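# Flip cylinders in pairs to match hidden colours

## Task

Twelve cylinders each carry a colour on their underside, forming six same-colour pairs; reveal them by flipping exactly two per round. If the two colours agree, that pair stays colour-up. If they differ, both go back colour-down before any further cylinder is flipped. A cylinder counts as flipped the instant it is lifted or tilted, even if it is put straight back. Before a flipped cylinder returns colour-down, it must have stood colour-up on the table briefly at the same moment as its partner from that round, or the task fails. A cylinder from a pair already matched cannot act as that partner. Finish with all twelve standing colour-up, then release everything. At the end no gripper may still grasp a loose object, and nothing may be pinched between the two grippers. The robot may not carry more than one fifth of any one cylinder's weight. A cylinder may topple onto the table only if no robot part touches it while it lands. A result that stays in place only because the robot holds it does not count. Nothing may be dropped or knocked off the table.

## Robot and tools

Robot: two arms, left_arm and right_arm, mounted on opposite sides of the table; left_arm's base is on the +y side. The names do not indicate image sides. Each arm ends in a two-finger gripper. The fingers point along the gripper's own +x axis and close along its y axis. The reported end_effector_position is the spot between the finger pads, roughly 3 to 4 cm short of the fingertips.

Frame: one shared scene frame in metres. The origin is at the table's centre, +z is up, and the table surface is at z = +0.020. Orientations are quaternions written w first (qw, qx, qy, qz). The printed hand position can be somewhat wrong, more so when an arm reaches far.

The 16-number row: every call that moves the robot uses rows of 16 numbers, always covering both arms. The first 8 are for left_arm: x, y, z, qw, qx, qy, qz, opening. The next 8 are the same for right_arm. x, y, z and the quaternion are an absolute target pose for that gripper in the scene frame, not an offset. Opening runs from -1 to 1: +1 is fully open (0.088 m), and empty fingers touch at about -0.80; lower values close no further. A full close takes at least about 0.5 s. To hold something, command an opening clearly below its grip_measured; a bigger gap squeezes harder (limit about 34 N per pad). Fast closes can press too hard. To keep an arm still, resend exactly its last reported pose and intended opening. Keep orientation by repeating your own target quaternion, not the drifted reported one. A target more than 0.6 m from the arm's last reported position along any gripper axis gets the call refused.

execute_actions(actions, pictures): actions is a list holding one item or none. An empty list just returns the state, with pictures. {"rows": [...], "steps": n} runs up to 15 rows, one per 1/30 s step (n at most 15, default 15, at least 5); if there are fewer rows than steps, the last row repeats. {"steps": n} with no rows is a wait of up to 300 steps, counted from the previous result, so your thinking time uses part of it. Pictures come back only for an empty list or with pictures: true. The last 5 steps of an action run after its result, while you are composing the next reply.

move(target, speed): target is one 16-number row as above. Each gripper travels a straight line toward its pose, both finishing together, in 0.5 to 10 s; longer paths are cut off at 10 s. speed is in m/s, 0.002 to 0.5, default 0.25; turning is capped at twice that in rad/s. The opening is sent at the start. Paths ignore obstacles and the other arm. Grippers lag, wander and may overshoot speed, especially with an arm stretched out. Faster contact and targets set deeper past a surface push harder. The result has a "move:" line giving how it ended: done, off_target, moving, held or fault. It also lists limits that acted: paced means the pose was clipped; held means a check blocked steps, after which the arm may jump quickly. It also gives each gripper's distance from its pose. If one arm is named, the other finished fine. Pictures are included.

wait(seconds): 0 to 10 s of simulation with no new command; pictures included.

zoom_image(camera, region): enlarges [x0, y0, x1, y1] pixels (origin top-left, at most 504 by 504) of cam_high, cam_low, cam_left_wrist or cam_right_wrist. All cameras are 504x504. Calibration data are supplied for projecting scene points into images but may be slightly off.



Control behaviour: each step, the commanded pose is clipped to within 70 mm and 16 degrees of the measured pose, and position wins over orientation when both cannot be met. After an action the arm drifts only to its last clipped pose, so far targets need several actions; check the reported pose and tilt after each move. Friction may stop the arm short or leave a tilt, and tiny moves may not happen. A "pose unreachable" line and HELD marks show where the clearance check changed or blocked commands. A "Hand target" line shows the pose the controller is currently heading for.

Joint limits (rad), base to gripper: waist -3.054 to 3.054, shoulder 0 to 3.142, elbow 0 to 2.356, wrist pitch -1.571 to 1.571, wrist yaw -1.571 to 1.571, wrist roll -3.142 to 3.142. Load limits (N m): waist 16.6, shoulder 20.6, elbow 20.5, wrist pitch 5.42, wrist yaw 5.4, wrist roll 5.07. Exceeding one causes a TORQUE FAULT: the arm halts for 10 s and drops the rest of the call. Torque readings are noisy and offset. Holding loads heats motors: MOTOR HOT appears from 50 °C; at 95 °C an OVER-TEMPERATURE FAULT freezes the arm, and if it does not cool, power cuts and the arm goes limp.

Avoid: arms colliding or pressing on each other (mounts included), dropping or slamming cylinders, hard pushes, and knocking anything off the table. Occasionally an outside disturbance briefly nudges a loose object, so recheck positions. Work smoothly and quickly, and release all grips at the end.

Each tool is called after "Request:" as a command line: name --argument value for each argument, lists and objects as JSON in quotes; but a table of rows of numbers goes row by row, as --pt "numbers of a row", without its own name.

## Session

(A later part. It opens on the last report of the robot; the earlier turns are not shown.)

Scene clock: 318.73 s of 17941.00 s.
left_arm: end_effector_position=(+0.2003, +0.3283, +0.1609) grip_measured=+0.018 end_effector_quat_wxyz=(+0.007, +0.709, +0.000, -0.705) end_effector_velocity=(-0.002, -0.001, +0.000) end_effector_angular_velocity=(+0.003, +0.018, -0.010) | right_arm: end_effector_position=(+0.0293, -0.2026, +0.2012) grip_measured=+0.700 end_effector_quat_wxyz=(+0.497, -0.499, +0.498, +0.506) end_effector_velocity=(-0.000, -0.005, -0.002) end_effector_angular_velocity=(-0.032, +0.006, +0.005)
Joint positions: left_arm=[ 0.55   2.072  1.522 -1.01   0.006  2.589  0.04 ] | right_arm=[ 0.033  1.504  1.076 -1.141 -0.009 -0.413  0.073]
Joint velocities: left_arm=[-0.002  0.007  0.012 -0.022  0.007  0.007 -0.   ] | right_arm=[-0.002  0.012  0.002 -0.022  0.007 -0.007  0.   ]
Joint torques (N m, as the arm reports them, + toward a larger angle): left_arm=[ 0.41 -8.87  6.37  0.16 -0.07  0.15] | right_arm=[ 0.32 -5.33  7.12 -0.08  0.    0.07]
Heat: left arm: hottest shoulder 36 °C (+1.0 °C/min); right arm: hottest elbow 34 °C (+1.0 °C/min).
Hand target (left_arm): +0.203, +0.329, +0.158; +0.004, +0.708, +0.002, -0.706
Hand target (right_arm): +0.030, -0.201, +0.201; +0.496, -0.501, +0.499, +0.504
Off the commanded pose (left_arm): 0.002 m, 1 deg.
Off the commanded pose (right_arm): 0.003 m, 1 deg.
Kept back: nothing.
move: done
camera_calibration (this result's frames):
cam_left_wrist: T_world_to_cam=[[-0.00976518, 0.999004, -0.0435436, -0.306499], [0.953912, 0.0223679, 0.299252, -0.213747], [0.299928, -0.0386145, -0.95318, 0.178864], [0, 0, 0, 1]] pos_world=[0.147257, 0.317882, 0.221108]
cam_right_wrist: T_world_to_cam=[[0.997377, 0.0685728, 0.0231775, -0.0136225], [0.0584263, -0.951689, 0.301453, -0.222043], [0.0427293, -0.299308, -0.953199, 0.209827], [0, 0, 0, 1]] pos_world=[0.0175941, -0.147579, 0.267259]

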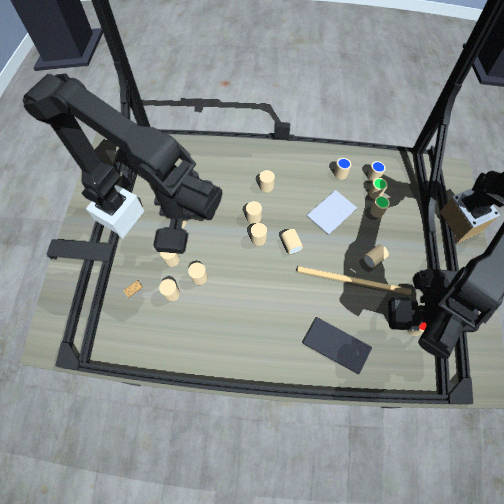

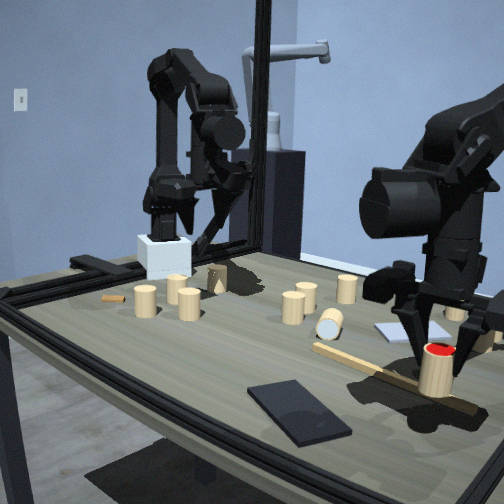

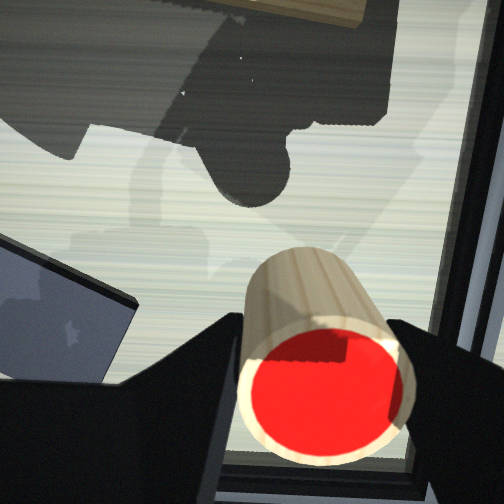

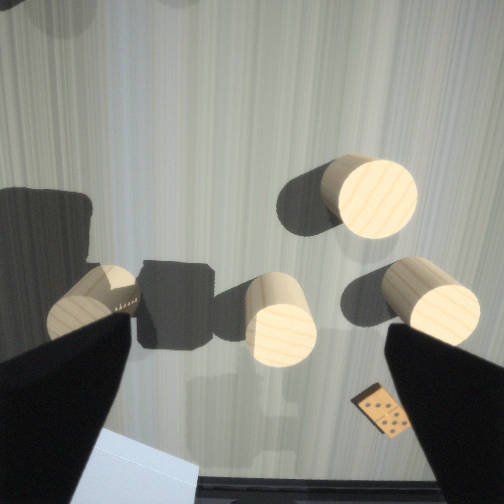

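Request:
move --target '[0.2,0.33,0.14,0,-0.707,0,0.707,-0.4,0.046,-0.257,0.16,0.5,-0.5,0.5,0.5,0.7]'

Request:
move --target '[0.2,0.33,0.075,0,-0.707,0,0.707,-0.4,0.046,-0.257,0.078,0.5,-0.5,0.5,0.5,0.7]' --speed 0.08

Request:
execute_actions --actions '[{"rows":[[0.2,0.33,0.075,0,-0.707,0,0.707,0.6,0.046,-0.257,0.078,0.5,-0.5,0.5,0.5,-0.4]],"steps":13}]'

Request:
move --target '[0.2,0.33,0.17,0,-0.707,0,0.707,0.6,0.046,-0.257,0.17,0.5,-0.5,0.5,0.5,-0.4]'

Request:
move --target '[-0.003,0.09,0.31,0.5,0.5,-0.5,-0.5,0.8,0,-0.05,0.298,0.707,0,0,0.707,-0.4]' --speed 0.4

Request:
move --target '[-0.003,0.014,0.31,0.5,0.5,-0.5,-0.5,0.8,0,-0.05,0.298,0.707,0,0,0.707,-0.4]' --speed 0.15

Request:
execute_actions --actions '[{"rows":[[-0.003,0.014,0.31,0.5,0.5,-0.5,-0.5,-0.4,0,-0.05,0.298,0.707,0,0,0.707,-0.4]],"steps":15}]'

Request:
execute_actions --actions '[{"rows":[[-0.003,0.014,0.31,0.5,0.5,-0.5,-0.5,-0.4,0,-0.05,0.298,0.707,0,0,0.707,0.8]],"steps":10}]'

Request:
move --target '[-0.003,0.06,0.31,0.5,0.5,-0.5,-0.5,-0.4,0,-0.11,0.3,0.707,0,0,0.707,0.8]'

Request:
move --target '[0.145,0.33,0.16,0,-0.707,0,0.707,-0.4,-0.096,-0.058,0.16,0.5,-0.5,0.5,0.5,0.7]' --speed 0.4

Request:
move --target '[0.145,0.33,0.075,0,-0.707,0,0.707,-0.4,-0.096,-0.058,0.078,0.5,-0.5,0.5,0.5,0.7]' --speed 0.08

Request:
execute_actions --actions '[{"rows":[[0.145,0.33,0.075,0,-0.707,0,0.707,0.6,-0.096,-0.058,0.078,0.5,-0.5,0.5,0.5,0.7]],"steps":13}]'

Request:
move --target '[0.145,0.33,0.17,0,-0.707,0,0.707,0.6,-0.096,-0.058,0.078,0.5,-0.5,0.5,0.5,0.7]'

Scene clock: 320.63 s of 17941.00 s.
left_arm: end_effector_position=(+0.2027, +0.3274, +0.1475) grip_measured=+0.017 end_effector_quat_wxyz=(+0.005, +0.713, -0.004, -0.701) end_effector_velocity=(-0.003, -0.000, +0.000) end_effector_angular_velocity=(+0.010, +0.003, +0.000) | right_arm: end_effector_position=(+0.0460, -0.2550, +0.1614) grip_measured=+0.700 end_effector_quat_wxyz=(+0.500, -0.499, +0.502, +0.500) end_effector_velocity=(-0.000, -0.007, -0.003) end_effector_angular_velocity=(-0.018, +0.003, +0.010)
Joint positions: left_arm=[ 0.55   2.09   1.493 -0.953  0.003  2.598  0.04 ] | right_arm=[-0.133  1.396  0.819 -0.996 -0.002 -0.566  0.073]
Joint velocities: left_arm=[-0.007 -0.002 -0.002 -0.007 -0.007 -0.007 -0.   ] | right_arm=[-0.012 -0.007 -0.017 -0.007  0.007 -0.022 -0.   ]
Joint torques (N m, as the arm reports them, + toward a larger angle): left_arm=[ 0.1  -9.    4.04  0.44 -0.06  0.15] | right_arm=[-0.28 -6.28  4.37  0.26 -0.07 -0.22]
Heat: left arm: hottest shoulder 36 °C (+1.0 °C/min); right arm: hottest elbow 34 °C (+1.0 °C/min).
Hand target (left_arm): +0.200, +0.330, +0.140; -0.000, +0.707, -0.000, -0.707
Hand target (right_arm): +0.046, -0.257, +0.160; +0.500, -0.499, +0.500, +0.500
Off the commanded pose (left_arm): 0.008 m, 1 deg.
Off the commanded pose (right_arm): 0.002 m, 0 deg.
Kept back: nothing.
move: done
camera_calibration (this result's frames):
cam_left_wrist: T_world_to_cam=[[-0.000944839, 0.998907, -0.0467251, -0.307381], [0.950836, 0.0153679, 0.309315, -0.210577], [0.309695, -0.0441356, -0.949811, 0.164748], [0, 0, 0, 1]] pos_world=[0.148912, 0.317553, 0.207252]
cam_right_wrist: T_world_to_cam=[[0.998116, 0.0550105, 0.027174, -0.0299561], [0.044035, -0.950665, 0.307078, -0.260871], [0.0427259, -0.305303, -0.951296, 0.153628], [0, 0, 0, 1]] pos_world=[0.0348232, -0.19945, 0.227068]

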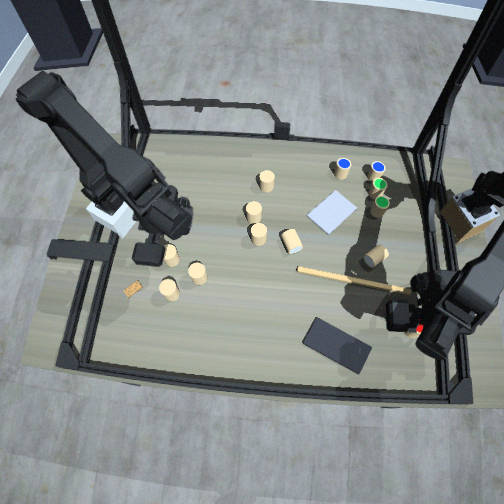

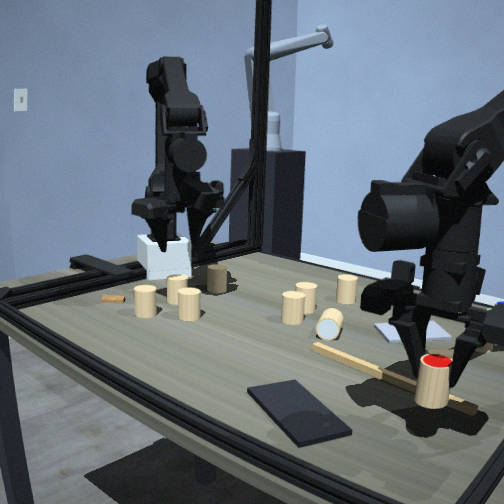

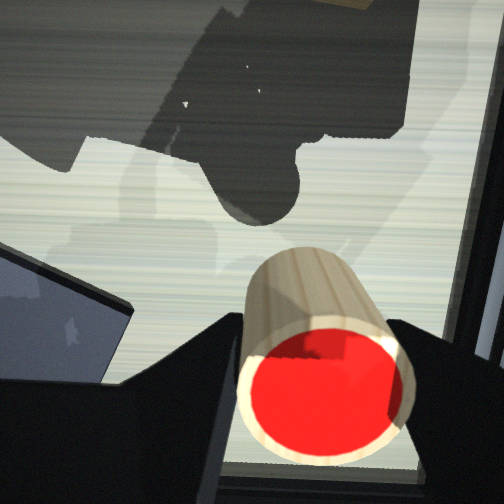

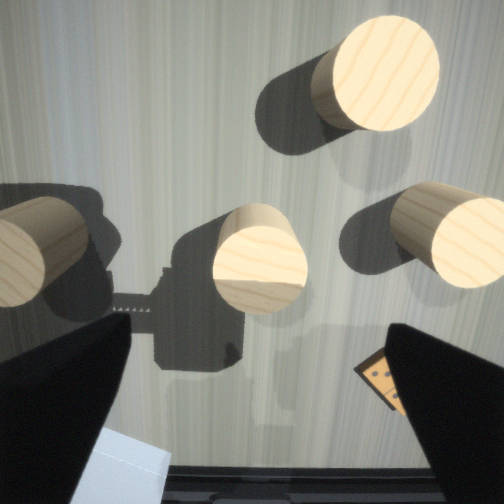

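Scene clock: 322.13 s of 17941.00 s.
left_arm: end_effector_position=(+0.2047, +0.3261, +0.0858) grip_measured=+0.017 end_effector_quat_wxyz=(+0.007, +0.715, -0.005, -0.699) end_effector_velocity=(-0.002, +0.001, +0.000) end_effector_angular_velocity=(+0.010, +0.002, -0.010) | right_arm: end_effector_position=(+0.0465, -0.2543, +0.0821) grip_measured=+0.700 end_effector_quat_wxyz=(+0.505, -0.498, +0.496, +0.501) end_effector_velocity=(-0.002, -0.001, -0.003) end_effector_angular_velocity=(-0.002, +0.010, +0.005)
Joint positions: left_arm=[ 0.55   2.197  1.395 -0.741  0.003  2.598  0.04 ] | right_arm=[-0.133  1.572  0.61  -0.595 -0.002 -0.567  0.073]
Joint velocities: left_arm=[-0.002 -0.002 -0.002 -0.007 -0.007  0.007 -0.   ] | right_arm=[-0.002  0.007 -0.007  0.007 -0.007 -0.007 -0.   ]
Joint torques (N m, as the arm reports them, + toward a larger angle): left_arm=[ 0.24 -7.78  3.71  0.64 -0.14  0.05] | right_arm=[-0.31 -4.67  3.4   0.29 -0.02 -0.22]
Heat: left arm: hottest shoulder 36 °C (+1.0 °C/min); right arm: hottest elbow 34 °C (+0.0 °C/min).
Hand target (left_arm): +0.200, +0.330, +0.075; +0.000, +0.707, -0.000, -0.707
Hand target (right_arm): +0.045, -0.258, +0.079; +0.500, -0.500, +0.500, +0.500
Off the commanded pose (left_arm): 0.012 m, 2 deg.
Off the commanded pose (right_arm): 0.005 m, 1 deg.
Kept back: nothing.
move: off_target (left_arm)
camera_calibration (this result's frames):
cam_left_wrist: T_world_to_cam=[[-0.000659557, 0.998736, -0.0502676, -0.308726], [0.949, 0.0164733, 0.314846, -0.193871], [0.315276, -0.0474963, -0.947811, 0.105183], [0, 0, 0, 1]] pos_world=[0.150619, 0.316525, 0.145214]
cam_right_wrist: T_world_to_cam=[[0.997785, 0.0557344, 0.0363267, -0.0289045], [0.0425847, -0.95458, 0.294896, -0.235836], [0.0511125, -0.292696, -0.954839, 0.0814483], [0, 0, 0, 1]] pos_world=[0.0347204, -0.199674, 0.148367]

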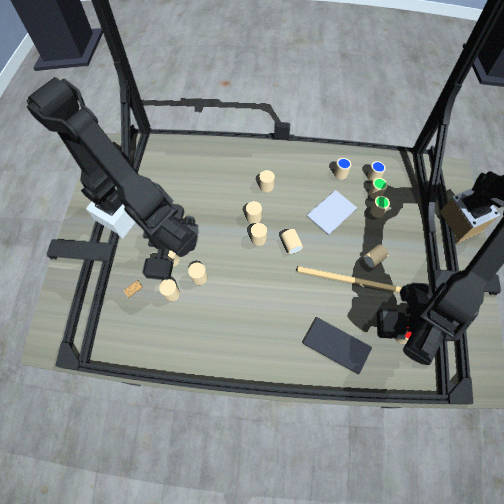

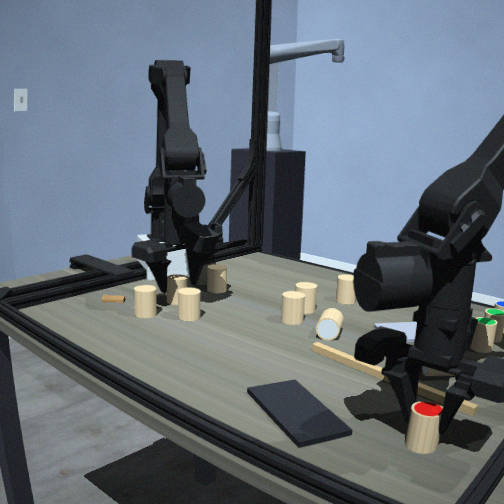

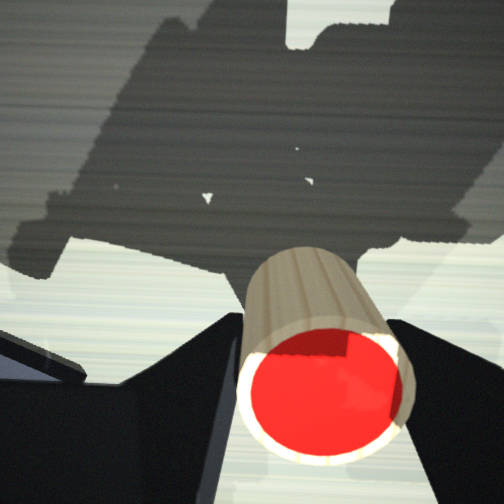

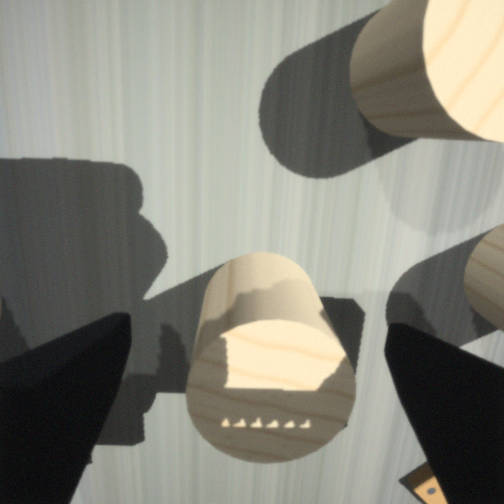

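Scene clock: 322.40 s of 17941.00 s.
left_arm: end_effector_position=(+0.2045, +0.3263, +0.0833) grip_measured=+0.514 end_effector_quat_wxyz=(+0.006, +0.714, -0.005, -0.700) end_effector_velocity=(-0.010, +0.006, -0.011) end_effector_angular_velocity=(+0.035, +0.044, +0.005) | right_arm: end_effector_position=(+0.0474, -0.2542, +0.0811) grip_measured=+0.022 end_effector_quat_wxyz=(+0.506, -0.498, +0.496, +0.500) end_effector_velocity=(-0.002, -0.003, -0.002) end_effector_angular_velocity=(-0.011, +0.015, +0.020)
Joint positions: left_arm=[ 0.55   2.203  1.394 -0.736  0.003  2.598  0.064] | right_arm=[-0.134  1.577  0.61  -0.589  0.001 -0.568  0.04 ]
Joint velocities: left_arm=[-0.002  0.022 -0.012 -0.022 -0.007 -0.007  0.047] | right_arm=[-0.002  0.007 -0.002 -0.007 -0.007 -0.022  0.   ]
Joint torques (N m, as the arm reports them, + toward a larger angle): left_arm=[ 0.08 -9.03  3.85  0.37 -0.11  0.1 ] | right_arm=[-0.27 -4.63  3.74  0.17 -0.11 -0.19]
Heat: left arm: hottest shoulder 36 °C (+1.0 °C/min); right arm: hottest elbow 34 °C (+0.0 °C/min).
Steps of this call (steps 1 to 8: the first 8 steps of this action). Readings (end_effector_position):
1: left_arm (+0.2047, +0.3261, +0.0858) | right_arm (+0.0466, -0.2543, +0.0819)
2: left_arm (+0.2047, +0.3261, +0.0858) | right_arm (+0.0467, -0.2542, +0.0816)
4: left_arm (+0.2054, +0.3257, +0.0855) | right_arm (+0.0466, -0.2544, +0.0813)
8: the state above

Scene clock: 323.87 s of 17941.00 s.
left_arm: end_effector_position=(+0.1970, +0.3308, +0.1643) grip_measured=+0.600 end_effector_quat_wxyz=(-0.001, +0.702, +0.003, -0.712) end_effector_velocity=(-0.007, +0.002, +0.002) end_effector_angular_velocity=(+0.010, +0.031, +0.005) | right_arm: end_effector_position=(+0.0450, -0.2579, +0.1655) grip_measured=+0.022 end_effector_quat_wxyz=(+0.496, -0.501, +0.506, +0.498) end_effector_velocity=(-0.000, -0.003, +0.002) end_effector_angular_velocity=(-0.014, +0.001, +0.005)
Joint positions: left_arm=[ 0.55   2.075  1.54  -1.052  0.003  2.598  0.068] | right_arm=[-0.134  1.389  0.831 -1.026  0.001 -0.568  0.04 ]
Joint velocities: left_arm=[-0.002 -0.002  0.002 -0.037  0.007 -0.007 -0.   ] | right_arm=[-0.002 -0.002  0.007 -0.022  0.007 -0.007 -0.   ]
Joint torques (N m, as the arm reports them, + toward a larger angle): left_arm=[ -0.11 -11.48   6.44   0.01  -0.07   0.09] | right_arm=[-0.24 -6.27  6.95 -0.13 -0.1  -0.19]
Heat: left arm: hottest shoulder 36 °C (+1.0 °C/min); right arm: hottest elbow 34 °C (+0.0 °C/min).
Hand target (left_arm): +0.200, +0.330, +0.170; +0.000, +0.707, +0.000, -0.707
Hand target (right_arm): +0.047, -0.256, +0.170; +0.500, -0.500, +0.500, +0.500
Off your previous action's commanded pose (left_arm): 0.010 m, 1 deg at its last step (step 5 of this call).
Off your previous action's commanded pose (right_arm): 0.004 m, 1 deg at its last step (step 5 of this call).
Off the commanded pose (left_arm): 0.007 m, 1 deg.
Off the commanded pose (right_arm): 0.005 m, 1 deg.
Kept back: nothing.
move: done
camera_calibration (this result's frames):
cam_left_wrist: T_world_to_cam=[[-0.0021116, 0.999626, -0.027275, -0.313258], [0.960111, 0.00965307, 0.279453, -0.205484], [0.279612, -0.0255969, -0.959772, 0.183951], [0, 0, 0, 1]] pos_world=[0.145191, 0.319833, 0.22543]
cam_right_wrist: T_world_to_cam=[[0.998184, 0.0560887, 0.0219565, -0.0277337], [0.0462041, -0.946868, 0.318285, -0.265857], [0.0386421, -0.316692, -0.947741, 0.153303], [0, 0, 0, 1]] pos_world=[0.034043, -0.201626, 0.230519]

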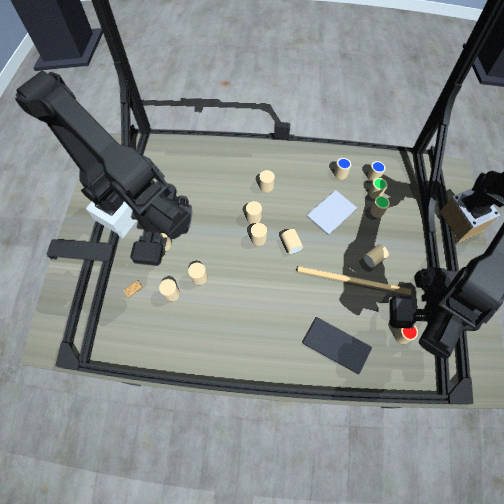

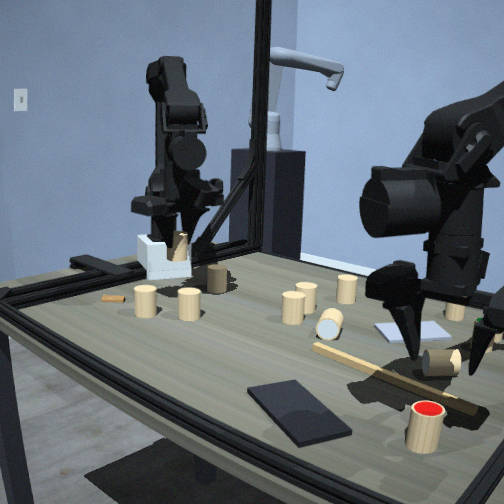

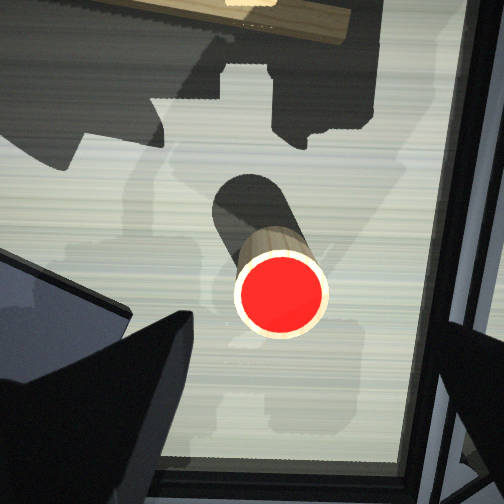

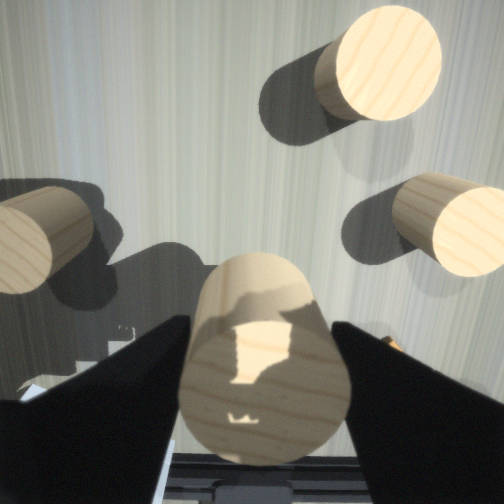

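Scene clock: 326.50 s of 17941.00 s.
left_arm: end_effector_position=(-0.0044, +0.0912, +0.3222) grip_measured=+0.800 end_effector_quat_wxyz=(+0.499, +0.496, -0.509, -0.495) end_effector_velocity=(+0.000, -0.001, +0.000) end_effector_angular_velocity=(-0.011, +0.017, +0.005) | right_arm: end_effector_position=(+0.0015, -0.0486, +0.3020) grip_measured=+0.022 end_effector_quat_wxyz=(+0.711, -0.003, -0.010, +0.703) end_effector_velocity=(+0.002, +0.001, +0.000) end_effector_angular_velocity=(+0.016, -0.012, -0.010)
Joint positions: left_arm=[-0.056  1.721  0.757  0.983  0.432  1.574  0.078] | right_arm=[ 0.155  1.44   0.487  0.964 -0.271 -0.015  0.04 ]
Joint velocities: left_arm=[-0.002  0.007 -0.002  0.022 -0.007 -0.022 -0.   ] | right_arm=[-0.002  0.017 -0.002  0.037  0.007 -0.007 -0.   ]
Joint torques (N m, as the arm reports them, + toward a larger angle): left_arm=[-0.15 -6.16  4.39  1.77 -0.19 -0.17] | right_arm=[ 0.27 -5.21  4.96  1.61  0.04  0.2 ]
Heat: left arm: hottest shoulder 36 °C (+1.0 °C/min); right arm: hottest elbow 34 °C (+1.0 °C/min).
Hand target (left_arm): -0.006, +0.092, +0.312; +0.497, +0.498, -0.501, -0.503
Hand target (right_arm): +0.001, -0.049, +0.297; +0.711, -0.003, -0.003, +0.703
Off the commanded pose (left_arm): 0.012 m, 1 deg.
Off the commanded pose (right_arm): 0.005 m, 1 deg.
Kept back: nothing.
move: off_target (left_arm)
camera_calibration (this result's frames):
cam_left_wrist: T_world_to_cam=[[0.0113785, -0.0501744, -0.998676, 0.338929], [0.958551, 0.284902, -0.00339246, 0.0121542], [0.284695, -0.957243, 0.0513364, 0.144905], [0, 0, 0, 1]] pos_world=[-0.0567605, 0.152252, 0.331082]
cam_right_wrist: T_world_to_cam=[[0.996285, -0.0409846, 0.0757419, -0.0200336], [0.0601783, -0.297825, -0.952722, 0.30627], [0.0616048, 0.95374, -0.294252, 0.215045], [0, 0, 0, 1]] pos_world=[-0.0117194, -0.114703, 0.356585]

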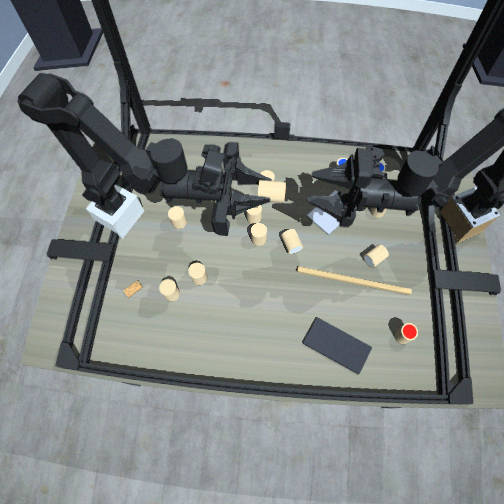

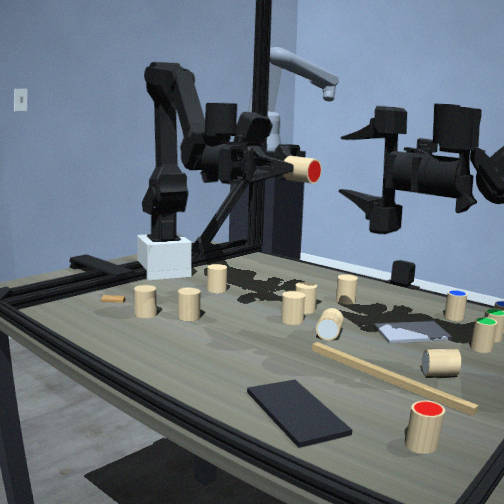

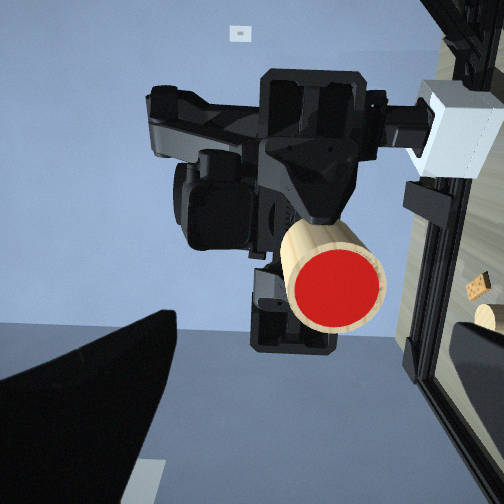

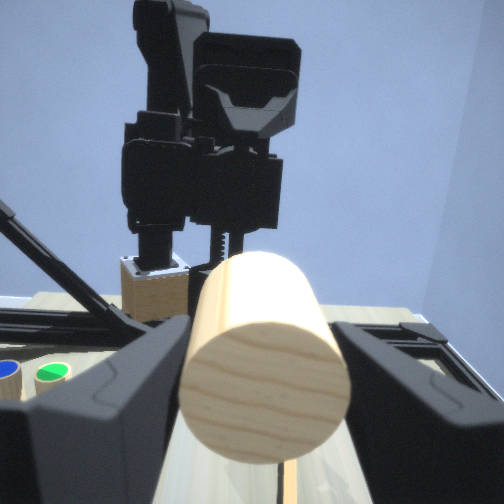

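Scene clock: 327.57 s of 17941.00 s.
left_arm: end_effector_position=(-0.0033, +0.0178, +0.3140) grip_measured=+0.800 end_effector_quat_wxyz=(+0.501, +0.499, -0.503, -0.497) end_effector_velocity=(+0.001, -0.003, +0.003) end_effector_angular_velocity=(-0.012, +0.003, +0.005) | right_arm: end_effector_position=(+0.0001, -0.0486, +0.3019) grip_measured=+0.022 end_effector_quat_wxyz=(+0.707, +0.001, -0.007, +0.707) end_effector_velocity=(-0.000, -0.001, -0.002) end_effector_angular_velocity=(-0.007, -0.005, +0.005)
Joint positions: left_arm=[-0.135  1.955  1.043  0.92   0.344  1.573  0.078] | right_arm=[ 0.155  1.44   0.487  0.964 -0.281 -0.005  0.04 ]
Joint velocities: left_arm=[-0.002  0.007  0.012  0.007 -0.007 -0.007 -0.   ] | right_arm=[-0.002 -0.002 -0.002 -0.007 -0.007 -0.007 -0.   ]
Joint torques (N m, as the arm reports them, + toward a larger angle): left_arm=[-0.02 -8.44  6.76  1.52 -0.16 -0.18] | right_arm=[-0.21 -6.17  5.03  1.25 -0.13  0.19]
Heat: left arm: hottest shoulder 36 °C (+1.0 °C/min); right arm: hottest elbow 34 °C (+1.0 °C/min).
Hand target (left_arm): -0.003, +0.014, +0.310; +0.500, +0.500, -0.500, -0.500
Hand target (right_arm): -0.000, -0.050, +0.298; +0.707, +0.000, +0.000, +0.707
Off the commanded pose (left_arm): 0.006 m, 1 deg.
Off the commanded pose (right_arm): 0.004 m, 1 deg.
Kept back: nothing.
move: done
camera_calibration (this result's frames):
cam_left_wrist: T_world_to_cam=[[0.00531645, -0.0410019, -0.999145, 0.327045], [0.955988, 0.293324, -0.00695032, 0.0329261], [0.293358, -0.955133, 0.0407568, 0.0781301], [0, 0, 0, 1]] pos_world=[-0.0561358, 0.0783762, 0.32381]
cam_right_wrist: T_world_to_cam=[[0.997304, -0.0313829, 0.0663327, -0.0153002], [0.05405, -0.297251, -0.953268, 0.306502], [0.0496338, 0.954284, -0.294753, 0.215251], [0, 0, 0, 1]] pos_world=[-0.0119911, -0.114783, 0.356639]

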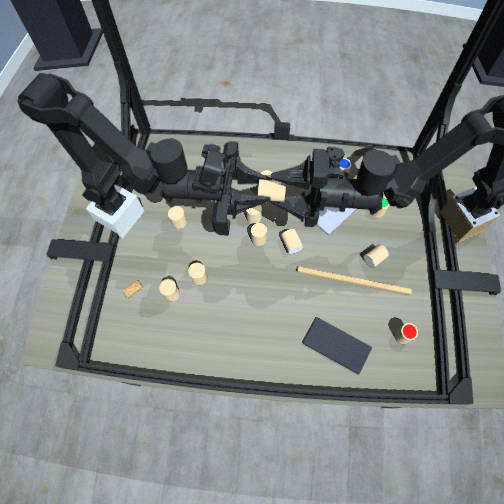

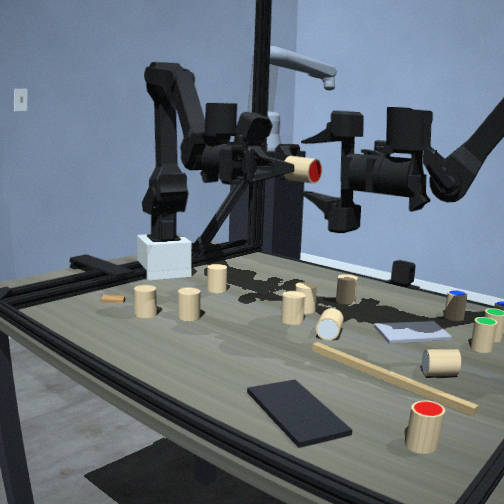

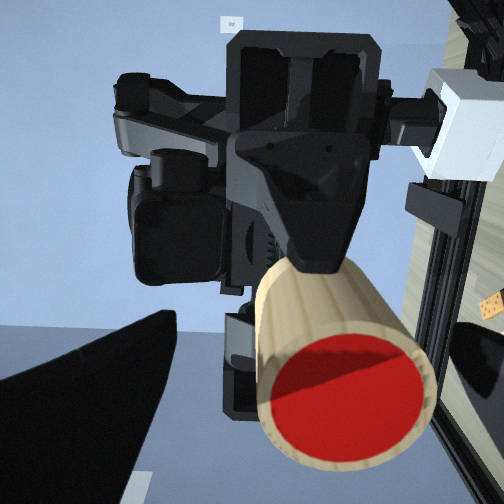

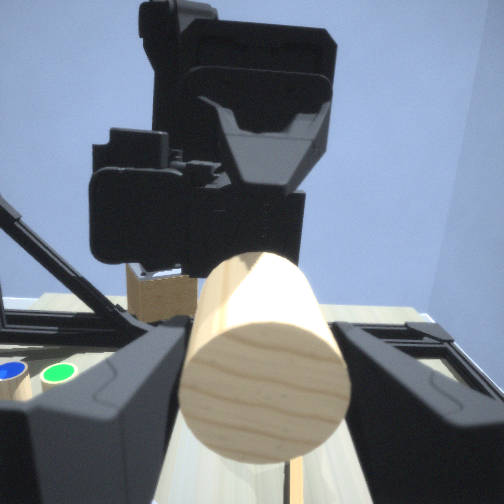

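Scene clock: 327.90 s of 17941.00 s.
left_arm: end_effector_position=(-0.0030, +0.0173, +0.3120) grip_measured=+0.022 end_effector_quat_wxyz=(+0.500, +0.500, -0.501, -0.499) end_effector_velocity=(+0.002, +0.000, -0.001) end_effector_angular_velocity=(+0.007, +0.010, +0.020) | right_arm: end_effector_position=(+0.0001, -0.0487, +0.3023) grip_measured=+0.022 end_effector_quat_wxyz=(+0.707, +0.001, -0.007, +0.707) end_effector_velocity=(+0.002, -0.001, +0.001) end_effector_angular_velocity=(+0.007, -0.009, -0.000)
Joint positions: left_arm=[-0.135  1.959  1.045  0.916  0.344  1.573  0.04 ] | right_arm=[ 0.154  1.44   0.487  0.966 -0.281 -0.005  0.04 ]
Joint velocities: left_arm=[-0.002 -0.002 -0.002 -0.007 -0.022 -0.007 -0.   ] | right_arm=[-0.007 -0.002 -0.002  0.007 -0.007 -0.007 -0.   ]
Joint torques (N m, as the arm reports them, + toward a larger angle): left_arm=[-0.29 -8.42  6.99  1.64 -0.14 -0.1 ] | right_arm=[-0.17 -6.18  5.04  1.11 -0.1   0.17]
Heat: left arm: hottest shoulder 36 °C (+1.0 °C/min); right arm: hottest elbow 34 °C (+1.0 °C/min).
Steps of this call (steps 1 to 10: the first 10 steps of this action). Readings (end_effector_position):
1: left_arm (-0.0032, +0.0177, +0.3138) | right_arm (+0.0001, -0.0486, +0.3019)
2: left_arm (-0.0032, +0.0176, +0.3137) | right_arm (+0.0001, -0.0486, +0.3019)
4: left_arm (-0.0032, +0.0176, +0.3136) | right_arm (+0.0001, -0.0486, +0.3019)
8: left_arm (-0.0031, +0.0173, +0.3120) | right_arm (+0.0001, -0.0487, +0.3023)
10: the state above

Scene clock: 328.23 s of 17941.00 s.
left_arm: end_effector_position=(-0.0030, +0.0173, +0.3117) grip_measured=+0.022 end_effector_quat_wxyz=(+0.500, +0.500, -0.501, -0.499) end_effector_velocity=(-0.000, +0.001, -0.006) end_effector_angular_velocity=(+0.016, +0.013, +0.005) | right_arm: end_effector_position=(+0.0000, -0.0487, +0.3020) grip_measured=+0.188 end_effector_quat_wxyz=(+0.707, +0.001, -0.006, +0.707) end_effector_velocity=(-0.000, -0.001, -0.007) end_effector_angular_velocity=(-0.026, +0.000, -0.005)
Joint positions: left_arm=[-0.135  1.959  1.045  0.915  0.344  1.573  0.04 ] | right_arm=[ 0.154  1.44   0.487  0.965 -0.282 -0.005  0.048]
Joint velocities: left_arm=[-0.002  0.002 -0.007 -0.007 -0.007 -0.007  0.   ] | right_arm=[ 0.002 -0.002 -0.007 -0.022  0.007 -0.007  0.161]
Joint torques (N m, as the arm reports them, + toward a larger angle): left_arm=[-0.12 -8.51  6.86  1.68 -0.08 -0.06] | right_arm=[-0.15 -6.18  5.05  1.22 -0.09  0.17]
Heat: left arm: hottest shoulder 36 °C (+1.0 °C/min); right arm: hottest elbow 34 °C (+1.0 °C/min).
Off your previous action's commanded pose (left_arm): 0.004 m, 0 deg at its last step (step 5 of this call).
Off your previous action's commanded pose (right_arm): 0.004 m, 1 deg at its last step (step 5 of this call).
Steps of this call (steps 1 to 5: the last 5 steps of your previous action; steps 6 to 10: the first 5 steps of this action). Readings (end_effector_position):
6: left_arm (-0.0030, +0.0173, +0.3120) | right_arm (+0.0001, -0.0487, +0.3023)
7: left_arm (-0.0030, +0.0173, +0.3120) | right_arm (+0.0001, -0.0487, +0.3023)
9: left_arm (-0.0030, +0.0173, +0.3117) | right_arm (+0.0000, -0.0487, +0.3021)
10: the state above

Scene clock: 329.77 s of 17941.00 s.
left_arm: end_effector_position=(-0.0027, +0.0564, +0.3073) grip_measured=+0.020 end_effector_quat_wxyz=(+0.499, +0.501, -0.498, -0.502) end_effector_velocity=(+0.002, +0.002, -0.006) end_effector_angular_velocity=(+0.025, +0.003, +0.010) | right_arm: end_effector_position=(+0.0004, -0.1072, +0.3036) grip_measured=+0.800 end_effector_quat_wxyz=(+0.707, +0.000, -0.005, +0.707) end_effector_velocity=(-0.000, -0.003, -0.005) end_effector_angular_velocity=(-0.025, +0.002, +0.010)
Joint positions: left_arm=[-0.096  1.854  0.877  0.97   0.383  1.573  0.04 ] | right_arm=[ 0.066  1.153  0.312  0.849 -0.37  -0.004  0.078]
Joint velocities: left_arm=[ 0.002 -0.002 -0.007 -0.022 -0.007  0.007 -0.   ] | right_arm=[-0.012 -0.017 -0.007 -0.037 -0.022 -0.007 -0.   ]
Joint torques (N m, as the arm reports them, + toward a larger angle): left_arm=[  0.37 -10.85   4.44   1.89   0.16  -0.05] | right_arm=[-0.37 -5.02  5.14  1.13 -0.12  0.18]
Heat: left arm: hottest shoulder 37 °C (+2.0 °C/min); right arm: hottest elbow 34 °C (+1.0 °C/min).
Hand target (left_arm): -0.003, +0.060, +0.310; +0.500, +0.500, -0.500, -0.500
Hand target (right_arm): +0.000, -0.110, +0.300; +0.707, +0.000, +0.000, +0.707
Off your previous action's commanded pose (left_arm): 0.004 m, 0 deg at its last step (step 5 of this call).
Off your previous action's commanded pose (right_arm): 0.004 m, 1 deg at its last step (step 5 of this call).
Off the commanded pose (left_arm): 0.004 m, 0 deg.
Off the commanded pose (right_arm): 0.005 m, 1 deg.
Kept back: nothing.
move: done
camera_calibration (this result's frames):
cam_left_wrist: T_world_to_cam=[[-0.000165583, -0.0274488, -0.999623, 0.321277], [0.955835, 0.29379, -0.00822556, 0.0213307], [0.293905, -0.955476, 0.0261879, 0.119588], [0, 0, 0, 1]] pos_world=[-0.055483, 0.116815, 0.3182]
cam_right_wrist: T_world_to_cam=[[0.997389, -0.0304784, 0.0654675, -0.0171842], [0.0533912, -0.299194, -0.952697, 0.290214], [0.0486242, 0.953705, -0.296786, 0.272207], [0, 0, 0, 1]] pos_world=[-0.0115914, -0.173299, 0.358398]

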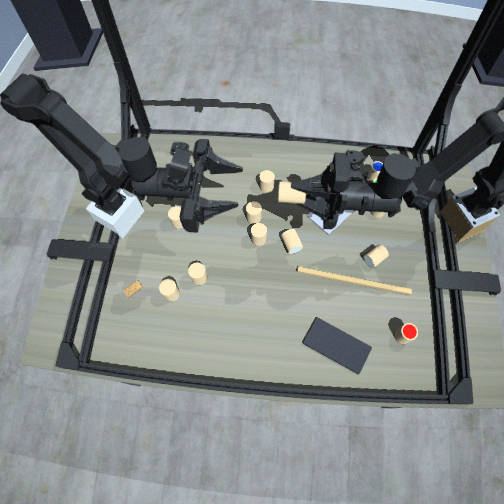

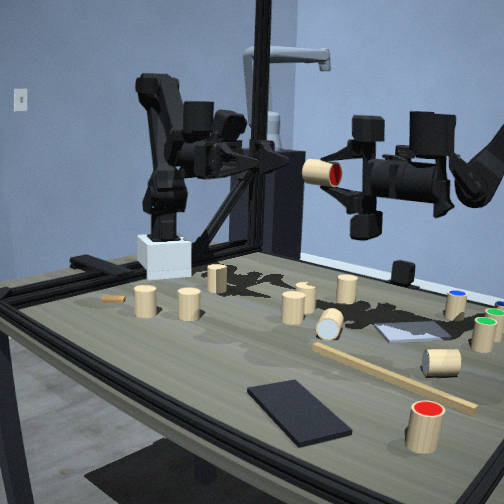

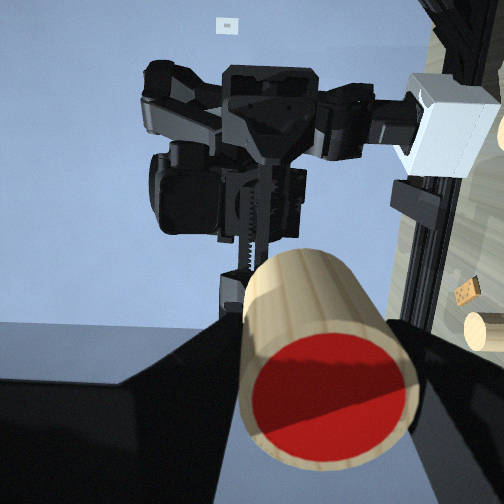

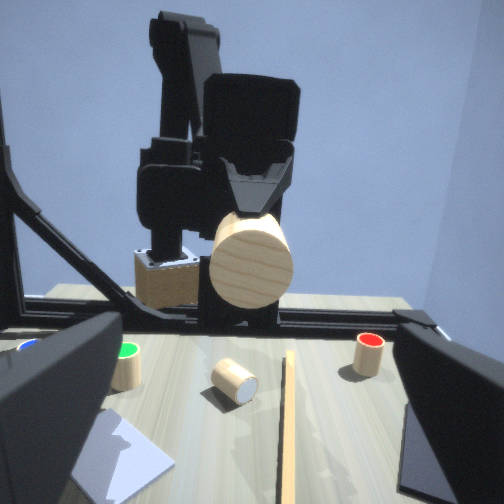

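Scene clock: 332.30 s of 17941.00 s.
left_arm: end_effector_position=(+0.1448, +0.3283, +0.1601) grip_measured=+0.017 end_effector_quat_wxyz=(+0.007, +0.708, -0.001, -0.706) end_effector_velocity=(-0.002, +0.003, -0.002) end_effector_angular_velocity=(+0.034, +0.009, -0.014) | right_arm: end_effector_position=(-0.0940, -0.0606, +0.1635) grip_measured=+0.700 end_effector_quat_wxyz=(+0.500, -0.501, +0.494, +0.506) end_effector_velocity=(-0.000, +0.000, +0.002) end_effector_angular_velocity=(-0.022, +0.006, +0.005)
Joint positions: left_arm=[ 0.466  1.909  1.282 -0.935  0.007  2.507  0.04 ] | right_arm=[ 0.507  1.989  1.498 -1.069  0.002  0.058  0.073]
Joint velocities: left_arm=[-0.007  0.012  0.007 -0.022 -0.022  0.007 -0.   ] | right_arm=[-0.002  0.017  0.032 -0.037 -0.007 -0.007 -0.   ]
Joint torques (N m, as the arm reports them, + toward a larger angle): left_arm=[ 0.1  -7.12  5.93  0.05 -0.01  0.12] | right_arm=[ 0.29 -8.71  7.   -0.07 -0.11  0.17]
Heat: left arm: hottest shoulder 37 °C (+2.0 °C/min); right arm: hottest elbow 34 °C (+0.0 °C/min).
Hand target (left_arm): +0.148, +0.329, +0.158; +0.004, +0.708, +0.002, -0.707
Hand target (right_arm): -0.096, -0.059, +0.160; +0.497, -0.502, +0.498, +0.503
Off the commanded pose (left_arm): 0.002 m, 1 deg.
Off the commanded pose (right_arm): 0.005 m, 1 deg.
Kept back: nothing.
move: done
camera_calibration (this result's frames):
cam_left_wrist: T_world_to_cam=[[-0.00872668, 0.998993, -0.04401, -0.30706], [0.954762, 0.0214068, 0.296599, -0.160006], [0.297242, -0.0394308, -0.953987, 0.195563], [0, 0, 0, 1]] pos_world=[0.0919585, 0.317887, 0.220509]
cam_right_wrist: T_world_to_cam=[[0.996976, 0.0710087, 0.0315547, 0.0991977], [0.0585273, -0.953343, 0.296163, -0.0675575], [0.0511126, -0.293421, -0.954616, 0.223046], [0, 0, 0, 1]] pos_world=[-0.106344, -0.00600286, 0.229801]

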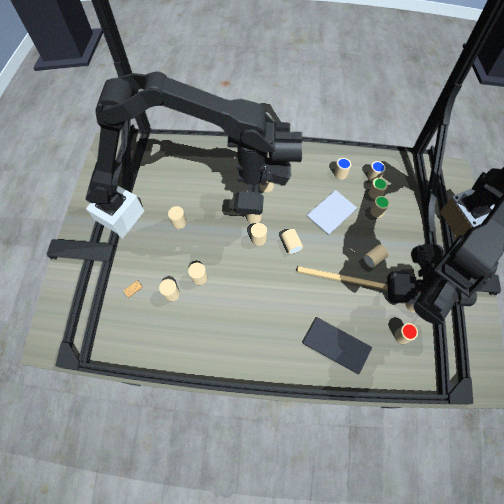

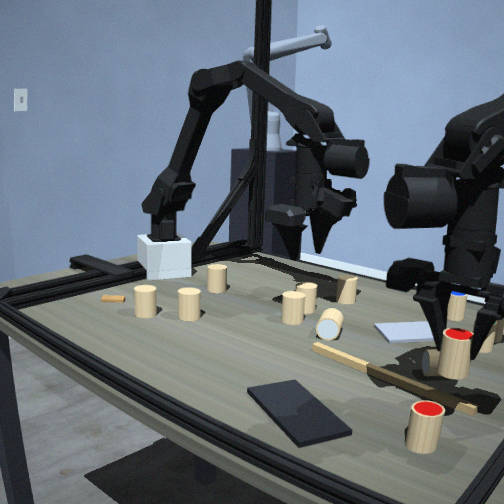

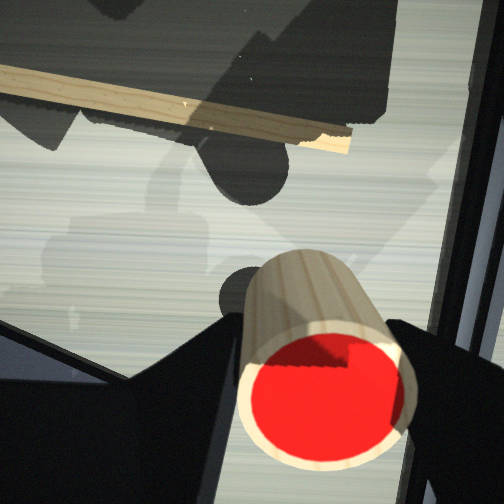

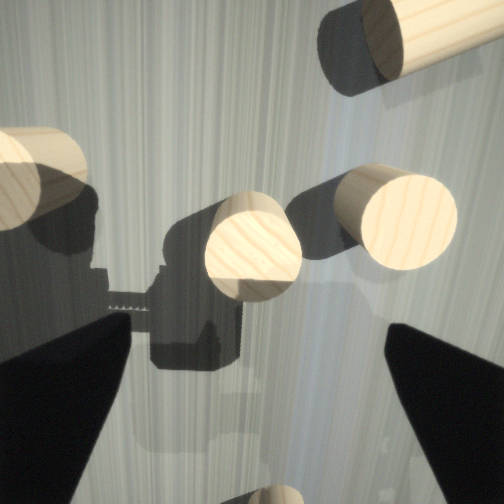

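Scene clock: 333.80 s of 17941.00 s.
left_arm: end_effector_position=(+0.1487, +0.3263, +0.0831) grip_measured=+0.017 end_effector_quat_wxyz=(+0.006, +0.713, -0.005, -0.701) end_effector_velocity=(+0.001, +0.002, +0.001) end_effector_angular_velocity=(+0.014, -0.019, -0.009) | right_arm: end_effector_position=(-0.0955, -0.0544, +0.0867) grip_measured=+0.700 end_effector_quat_wxyz=(+0.505, -0.495, +0.494, +0.507) end_effector_velocity=(+0.002, -0.004, -0.003) end_effector_angular_velocity=(-0.018, +0.006, +0.015)
Joint positions: left_arm=[ 0.466  2.062  1.154 -0.641  0.003  2.514  0.04 ] | right_arm=[ 0.51   2.111  1.355 -0.792  0.001  0.07   0.073]
Joint velocities: left_arm=[-0.002 -0.007 -0.007  0.007 -0.022  0.007 -0.   ] | right_arm=[-0.007  0.002 -0.007 -0.007 -0.007 -0.022 -0.   ]
Joint torques (N m, as the arm reports them, + toward a larger angle): left_arm=[ 0.1  -7.08  3.53  0.62 -0.12  0.13] | right_arm=[ 0.16 -8.78  3.9   0.38 -0.1   0.15]
Heat: left arm: hottest shoulder 37 °C (+2.0 °C/min); right arm: hottest elbow 34 °C (+0.0 °C/min).
Hand target (left_arm): +0.145, +0.330, +0.075; -0.000, +0.707, +0.000, -0.707
Hand target (right_arm): -0.096, -0.059, +0.078; +0.500, -0.500, +0.500, +0.500
Off the commanded pose (left_arm): 0.010 m, 1 deg.
Off the commanded pose (right_arm): 0.009 m, 1 deg.
Kept back: nothing.
move: off_target (left_arm, right_arm)
camera_calibration (this result's frames):
cam_left_wrist: T_world_to_cam=[[-0.000919496, 0.998816, -0.0486329, -0.309151], [0.950748, 0.0159476, 0.309554, -0.139468], [0.309963, -0.0459531, -0.949638, 0.120717], [0, 0, 0, 1]] pos_world=[0.0948973, 0.316557, 0.142775]
cam_right_wrist: T_world_to_cam=[[0.997674, 0.0607693, 0.0308902, 0.102259], [0.0494727, -0.957189, 0.285206, -0.0389341], [0.0468995, -0.283014, -0.957968, 0.152052], [0, 0, 0, 1]] pos_world=[-0.107226, -0.000448746, 0.153606]

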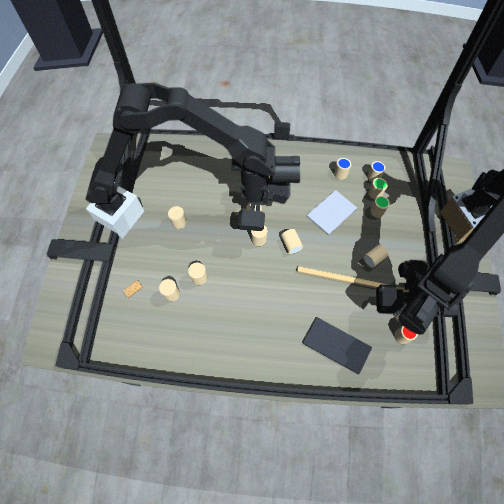

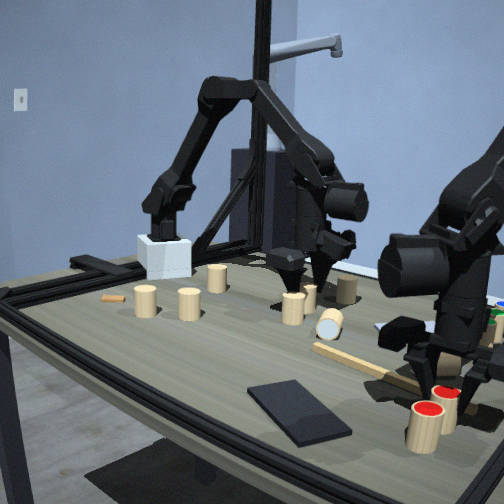

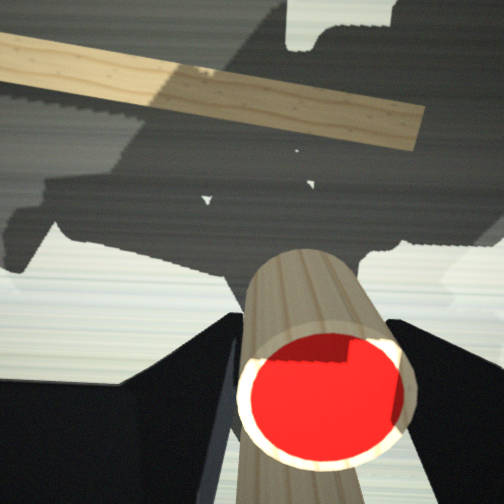

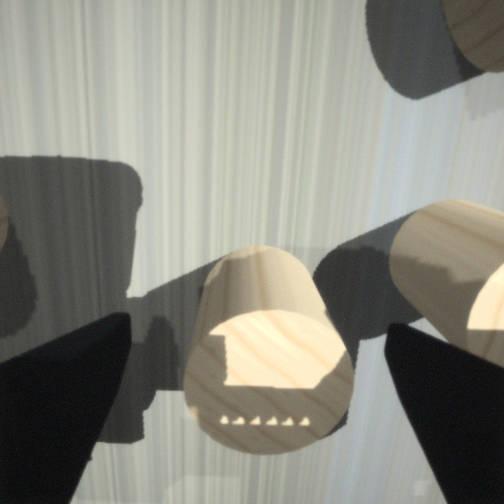

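Scene clock: 334.07 s of 17941.00 s.
left_arm: end_effector_position=(+0.1489, +0.3260, +0.0817) grip_measured=+0.513 end_effector_quat_wxyz=(+0.006, +0.713, -0.005, -0.701) end_effector_velocity=(-0.007, +0.006, -0.001) end_effector_angular_velocity=(+0.030, +0.029, +0.005) | right_arm: end_effector_position=(-0.0955, -0.0545, +0.0864) grip_measured=+0.700 end_effector_quat_wxyz=(+0.505, -0.495, +0.494, +0.506) end_effector_velocity=(-0.002, -0.002, +0.000) end_effector_angular_velocity=(-0.009, +0.022, -0.009)
Joint positions: left_arm=[ 0.466  2.066  1.154 -0.636  0.003  2.514  0.064] | right_arm=[ 0.51   2.112  1.355 -0.792  0.001  0.07   0.073]
Joint velocities: left_arm=[-0.002  0.002 -0.002 -0.037 -0.007 -0.007  0.049] | right_arm=[-0.002 -0.002 -0.002 -0.007 -0.022  0.007 -0.   ]
Joint torques (N m, as the arm reports them, + toward a larger angle): left_arm=[-0.16 -7.41  3.34  0.37 -0.11  0.18] | right_arm=[ 0.12 -8.56  4.41  0.33 -0.09  0.15]
Heat: left arm: hottest shoulder 37 °C (+2.0 °C/min); right arm: hottest elbow 34 °C (+0.0 °C/min).
Steps of this call (steps 1 to 8: the first 8 steps of this action). Readings (end_effector_position):
1: left_arm (+0.1487, +0.3262, +0.0831) | right_arm (-0.0955, -0.0544, +0.0867)
2: left_arm (+0.1488, +0.3262, +0.0831) | right_arm (-0.0955, -0.0544, +0.0866)
4: left_arm (+0.1493, +0.3258, +0.0828) | right_arm (-0.0955, -0.0545, +0.0864)
8: the state above

Scene clock: 335.47 s of 17941.00 s.
left_arm: end_effector_position=(+0.1418, +0.3312, +0.1641) grip_measured=+0.600 end_effector_quat_wxyz=(-0.002, +0.702, +0.004, -0.713) end_effector_velocity=(-0.001, +0.001, +0.004) end_effector_angular_velocity=(+0.010, +0.002, +0.005) | right_arm: end_effector_position=(-0.0957, -0.0545, +0.0863) grip_measured=+0.700 end_effector_quat_wxyz=(+0.504, -0.495, +0.494, +0.506) end_effector_velocity=(+0.002, -0.003, -0.001) end_effector_angular_velocity=(-0.012, -0.008, +0.005)
Joint positions: left_arm=[ 0.466  1.909  1.299 -0.978  0.003  2.514  0.068] | right_arm=[ 0.51   2.113  1.355 -0.792  0.001  0.07   0.073]
Joint velocities: left_arm=[-0.002 -0.002  0.012 -0.022 -0.007 -0.007 -0.   ] | right_arm=[-0.002  0.002 -0.002 -0.007  0.007 -0.007 -0.   ]
Joint torques (N m, as the arm reports them, + toward a larger angle): left_arm=[  0.18 -10.57   6.05   0.09  -0.11   0.11] | right_arm=[ 0.11 -8.58  4.44  0.34 -0.09  0.15]
Heat: left arm: hottest shoulder 37 °C (+2.0 °C/min); right arm: hottest elbow 34 °C (+0.0 °C/min).
Hand target (left_arm): +0.145, +0.330, +0.170; +0.000, +0.707, +0.000, -0.707
Hand target (right_arm): -0.096, -0.058, +0.078; +0.500, -0.500, +0.500, +0.500
Off your previous action's commanded pose (left_arm): 0.009 m, 1 deg at its last step (step 5 of this call).
Off your previous action's commanded pose (right_arm): 0.009 m, 1 deg at its last step (step 5 of this call).
Off the commanded pose (left_arm): 0.007 m, 1 deg.
Off the commanded pose (right_arm): 0.009 m, 1 deg.
Kept back: nothing.
move: off_target (right_arm)
camera_calibration (this result's frames):
cam_left_wrist: T_world_to_cam=[[-0.00211802, 0.999681, -0.0251577, -0.314125], [0.960304, 0.00905098, 0.278807, -0.152135], [0.278946, -0.0235686, -0.960018, 0.198681], [0, 0, 0, 1]] pos_world=[0.0900096, 0.320084, 0.225251]
cam_right_wrist: T_world_to_cam=[[0.997648, 0.0611851, 0.0309045, 0.102434], [0.0498138, -0.956844, 0.286302, -0.0389904], [0.0470882, -0.284089, -0.957641, 0.151554], [0, 0, 0, 1]] pos_world=[-0.107387, -0.00052039, 0.153131]

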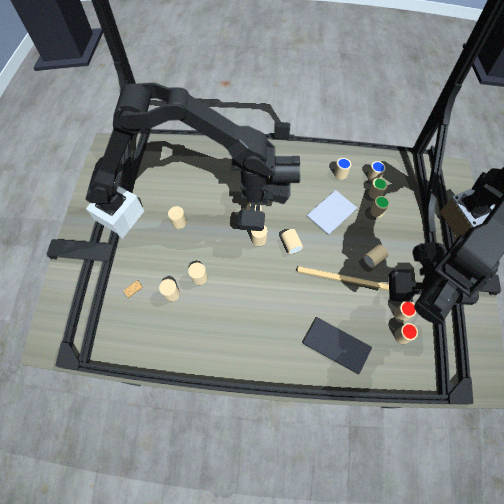

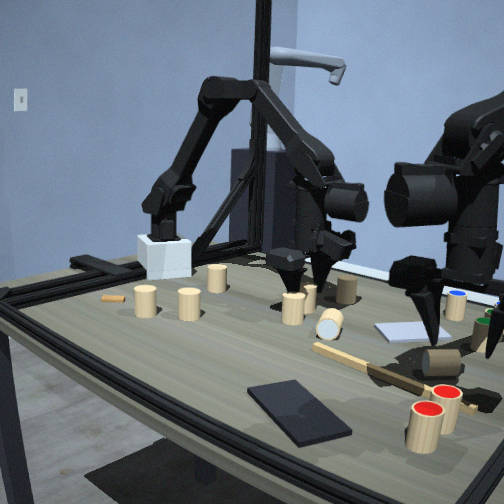

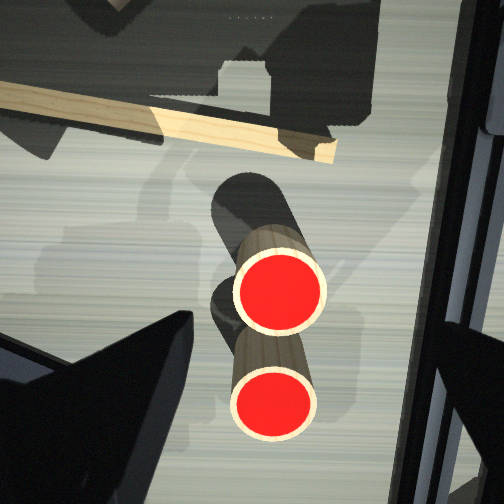

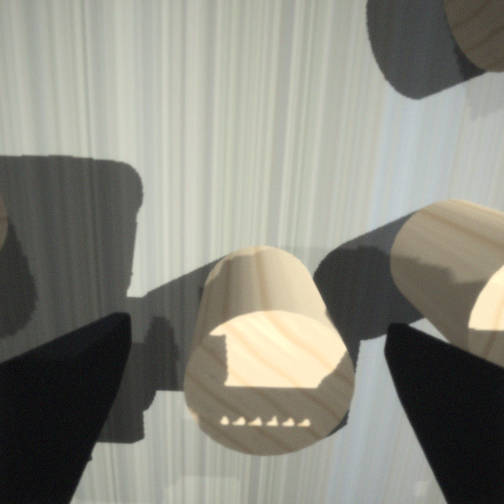

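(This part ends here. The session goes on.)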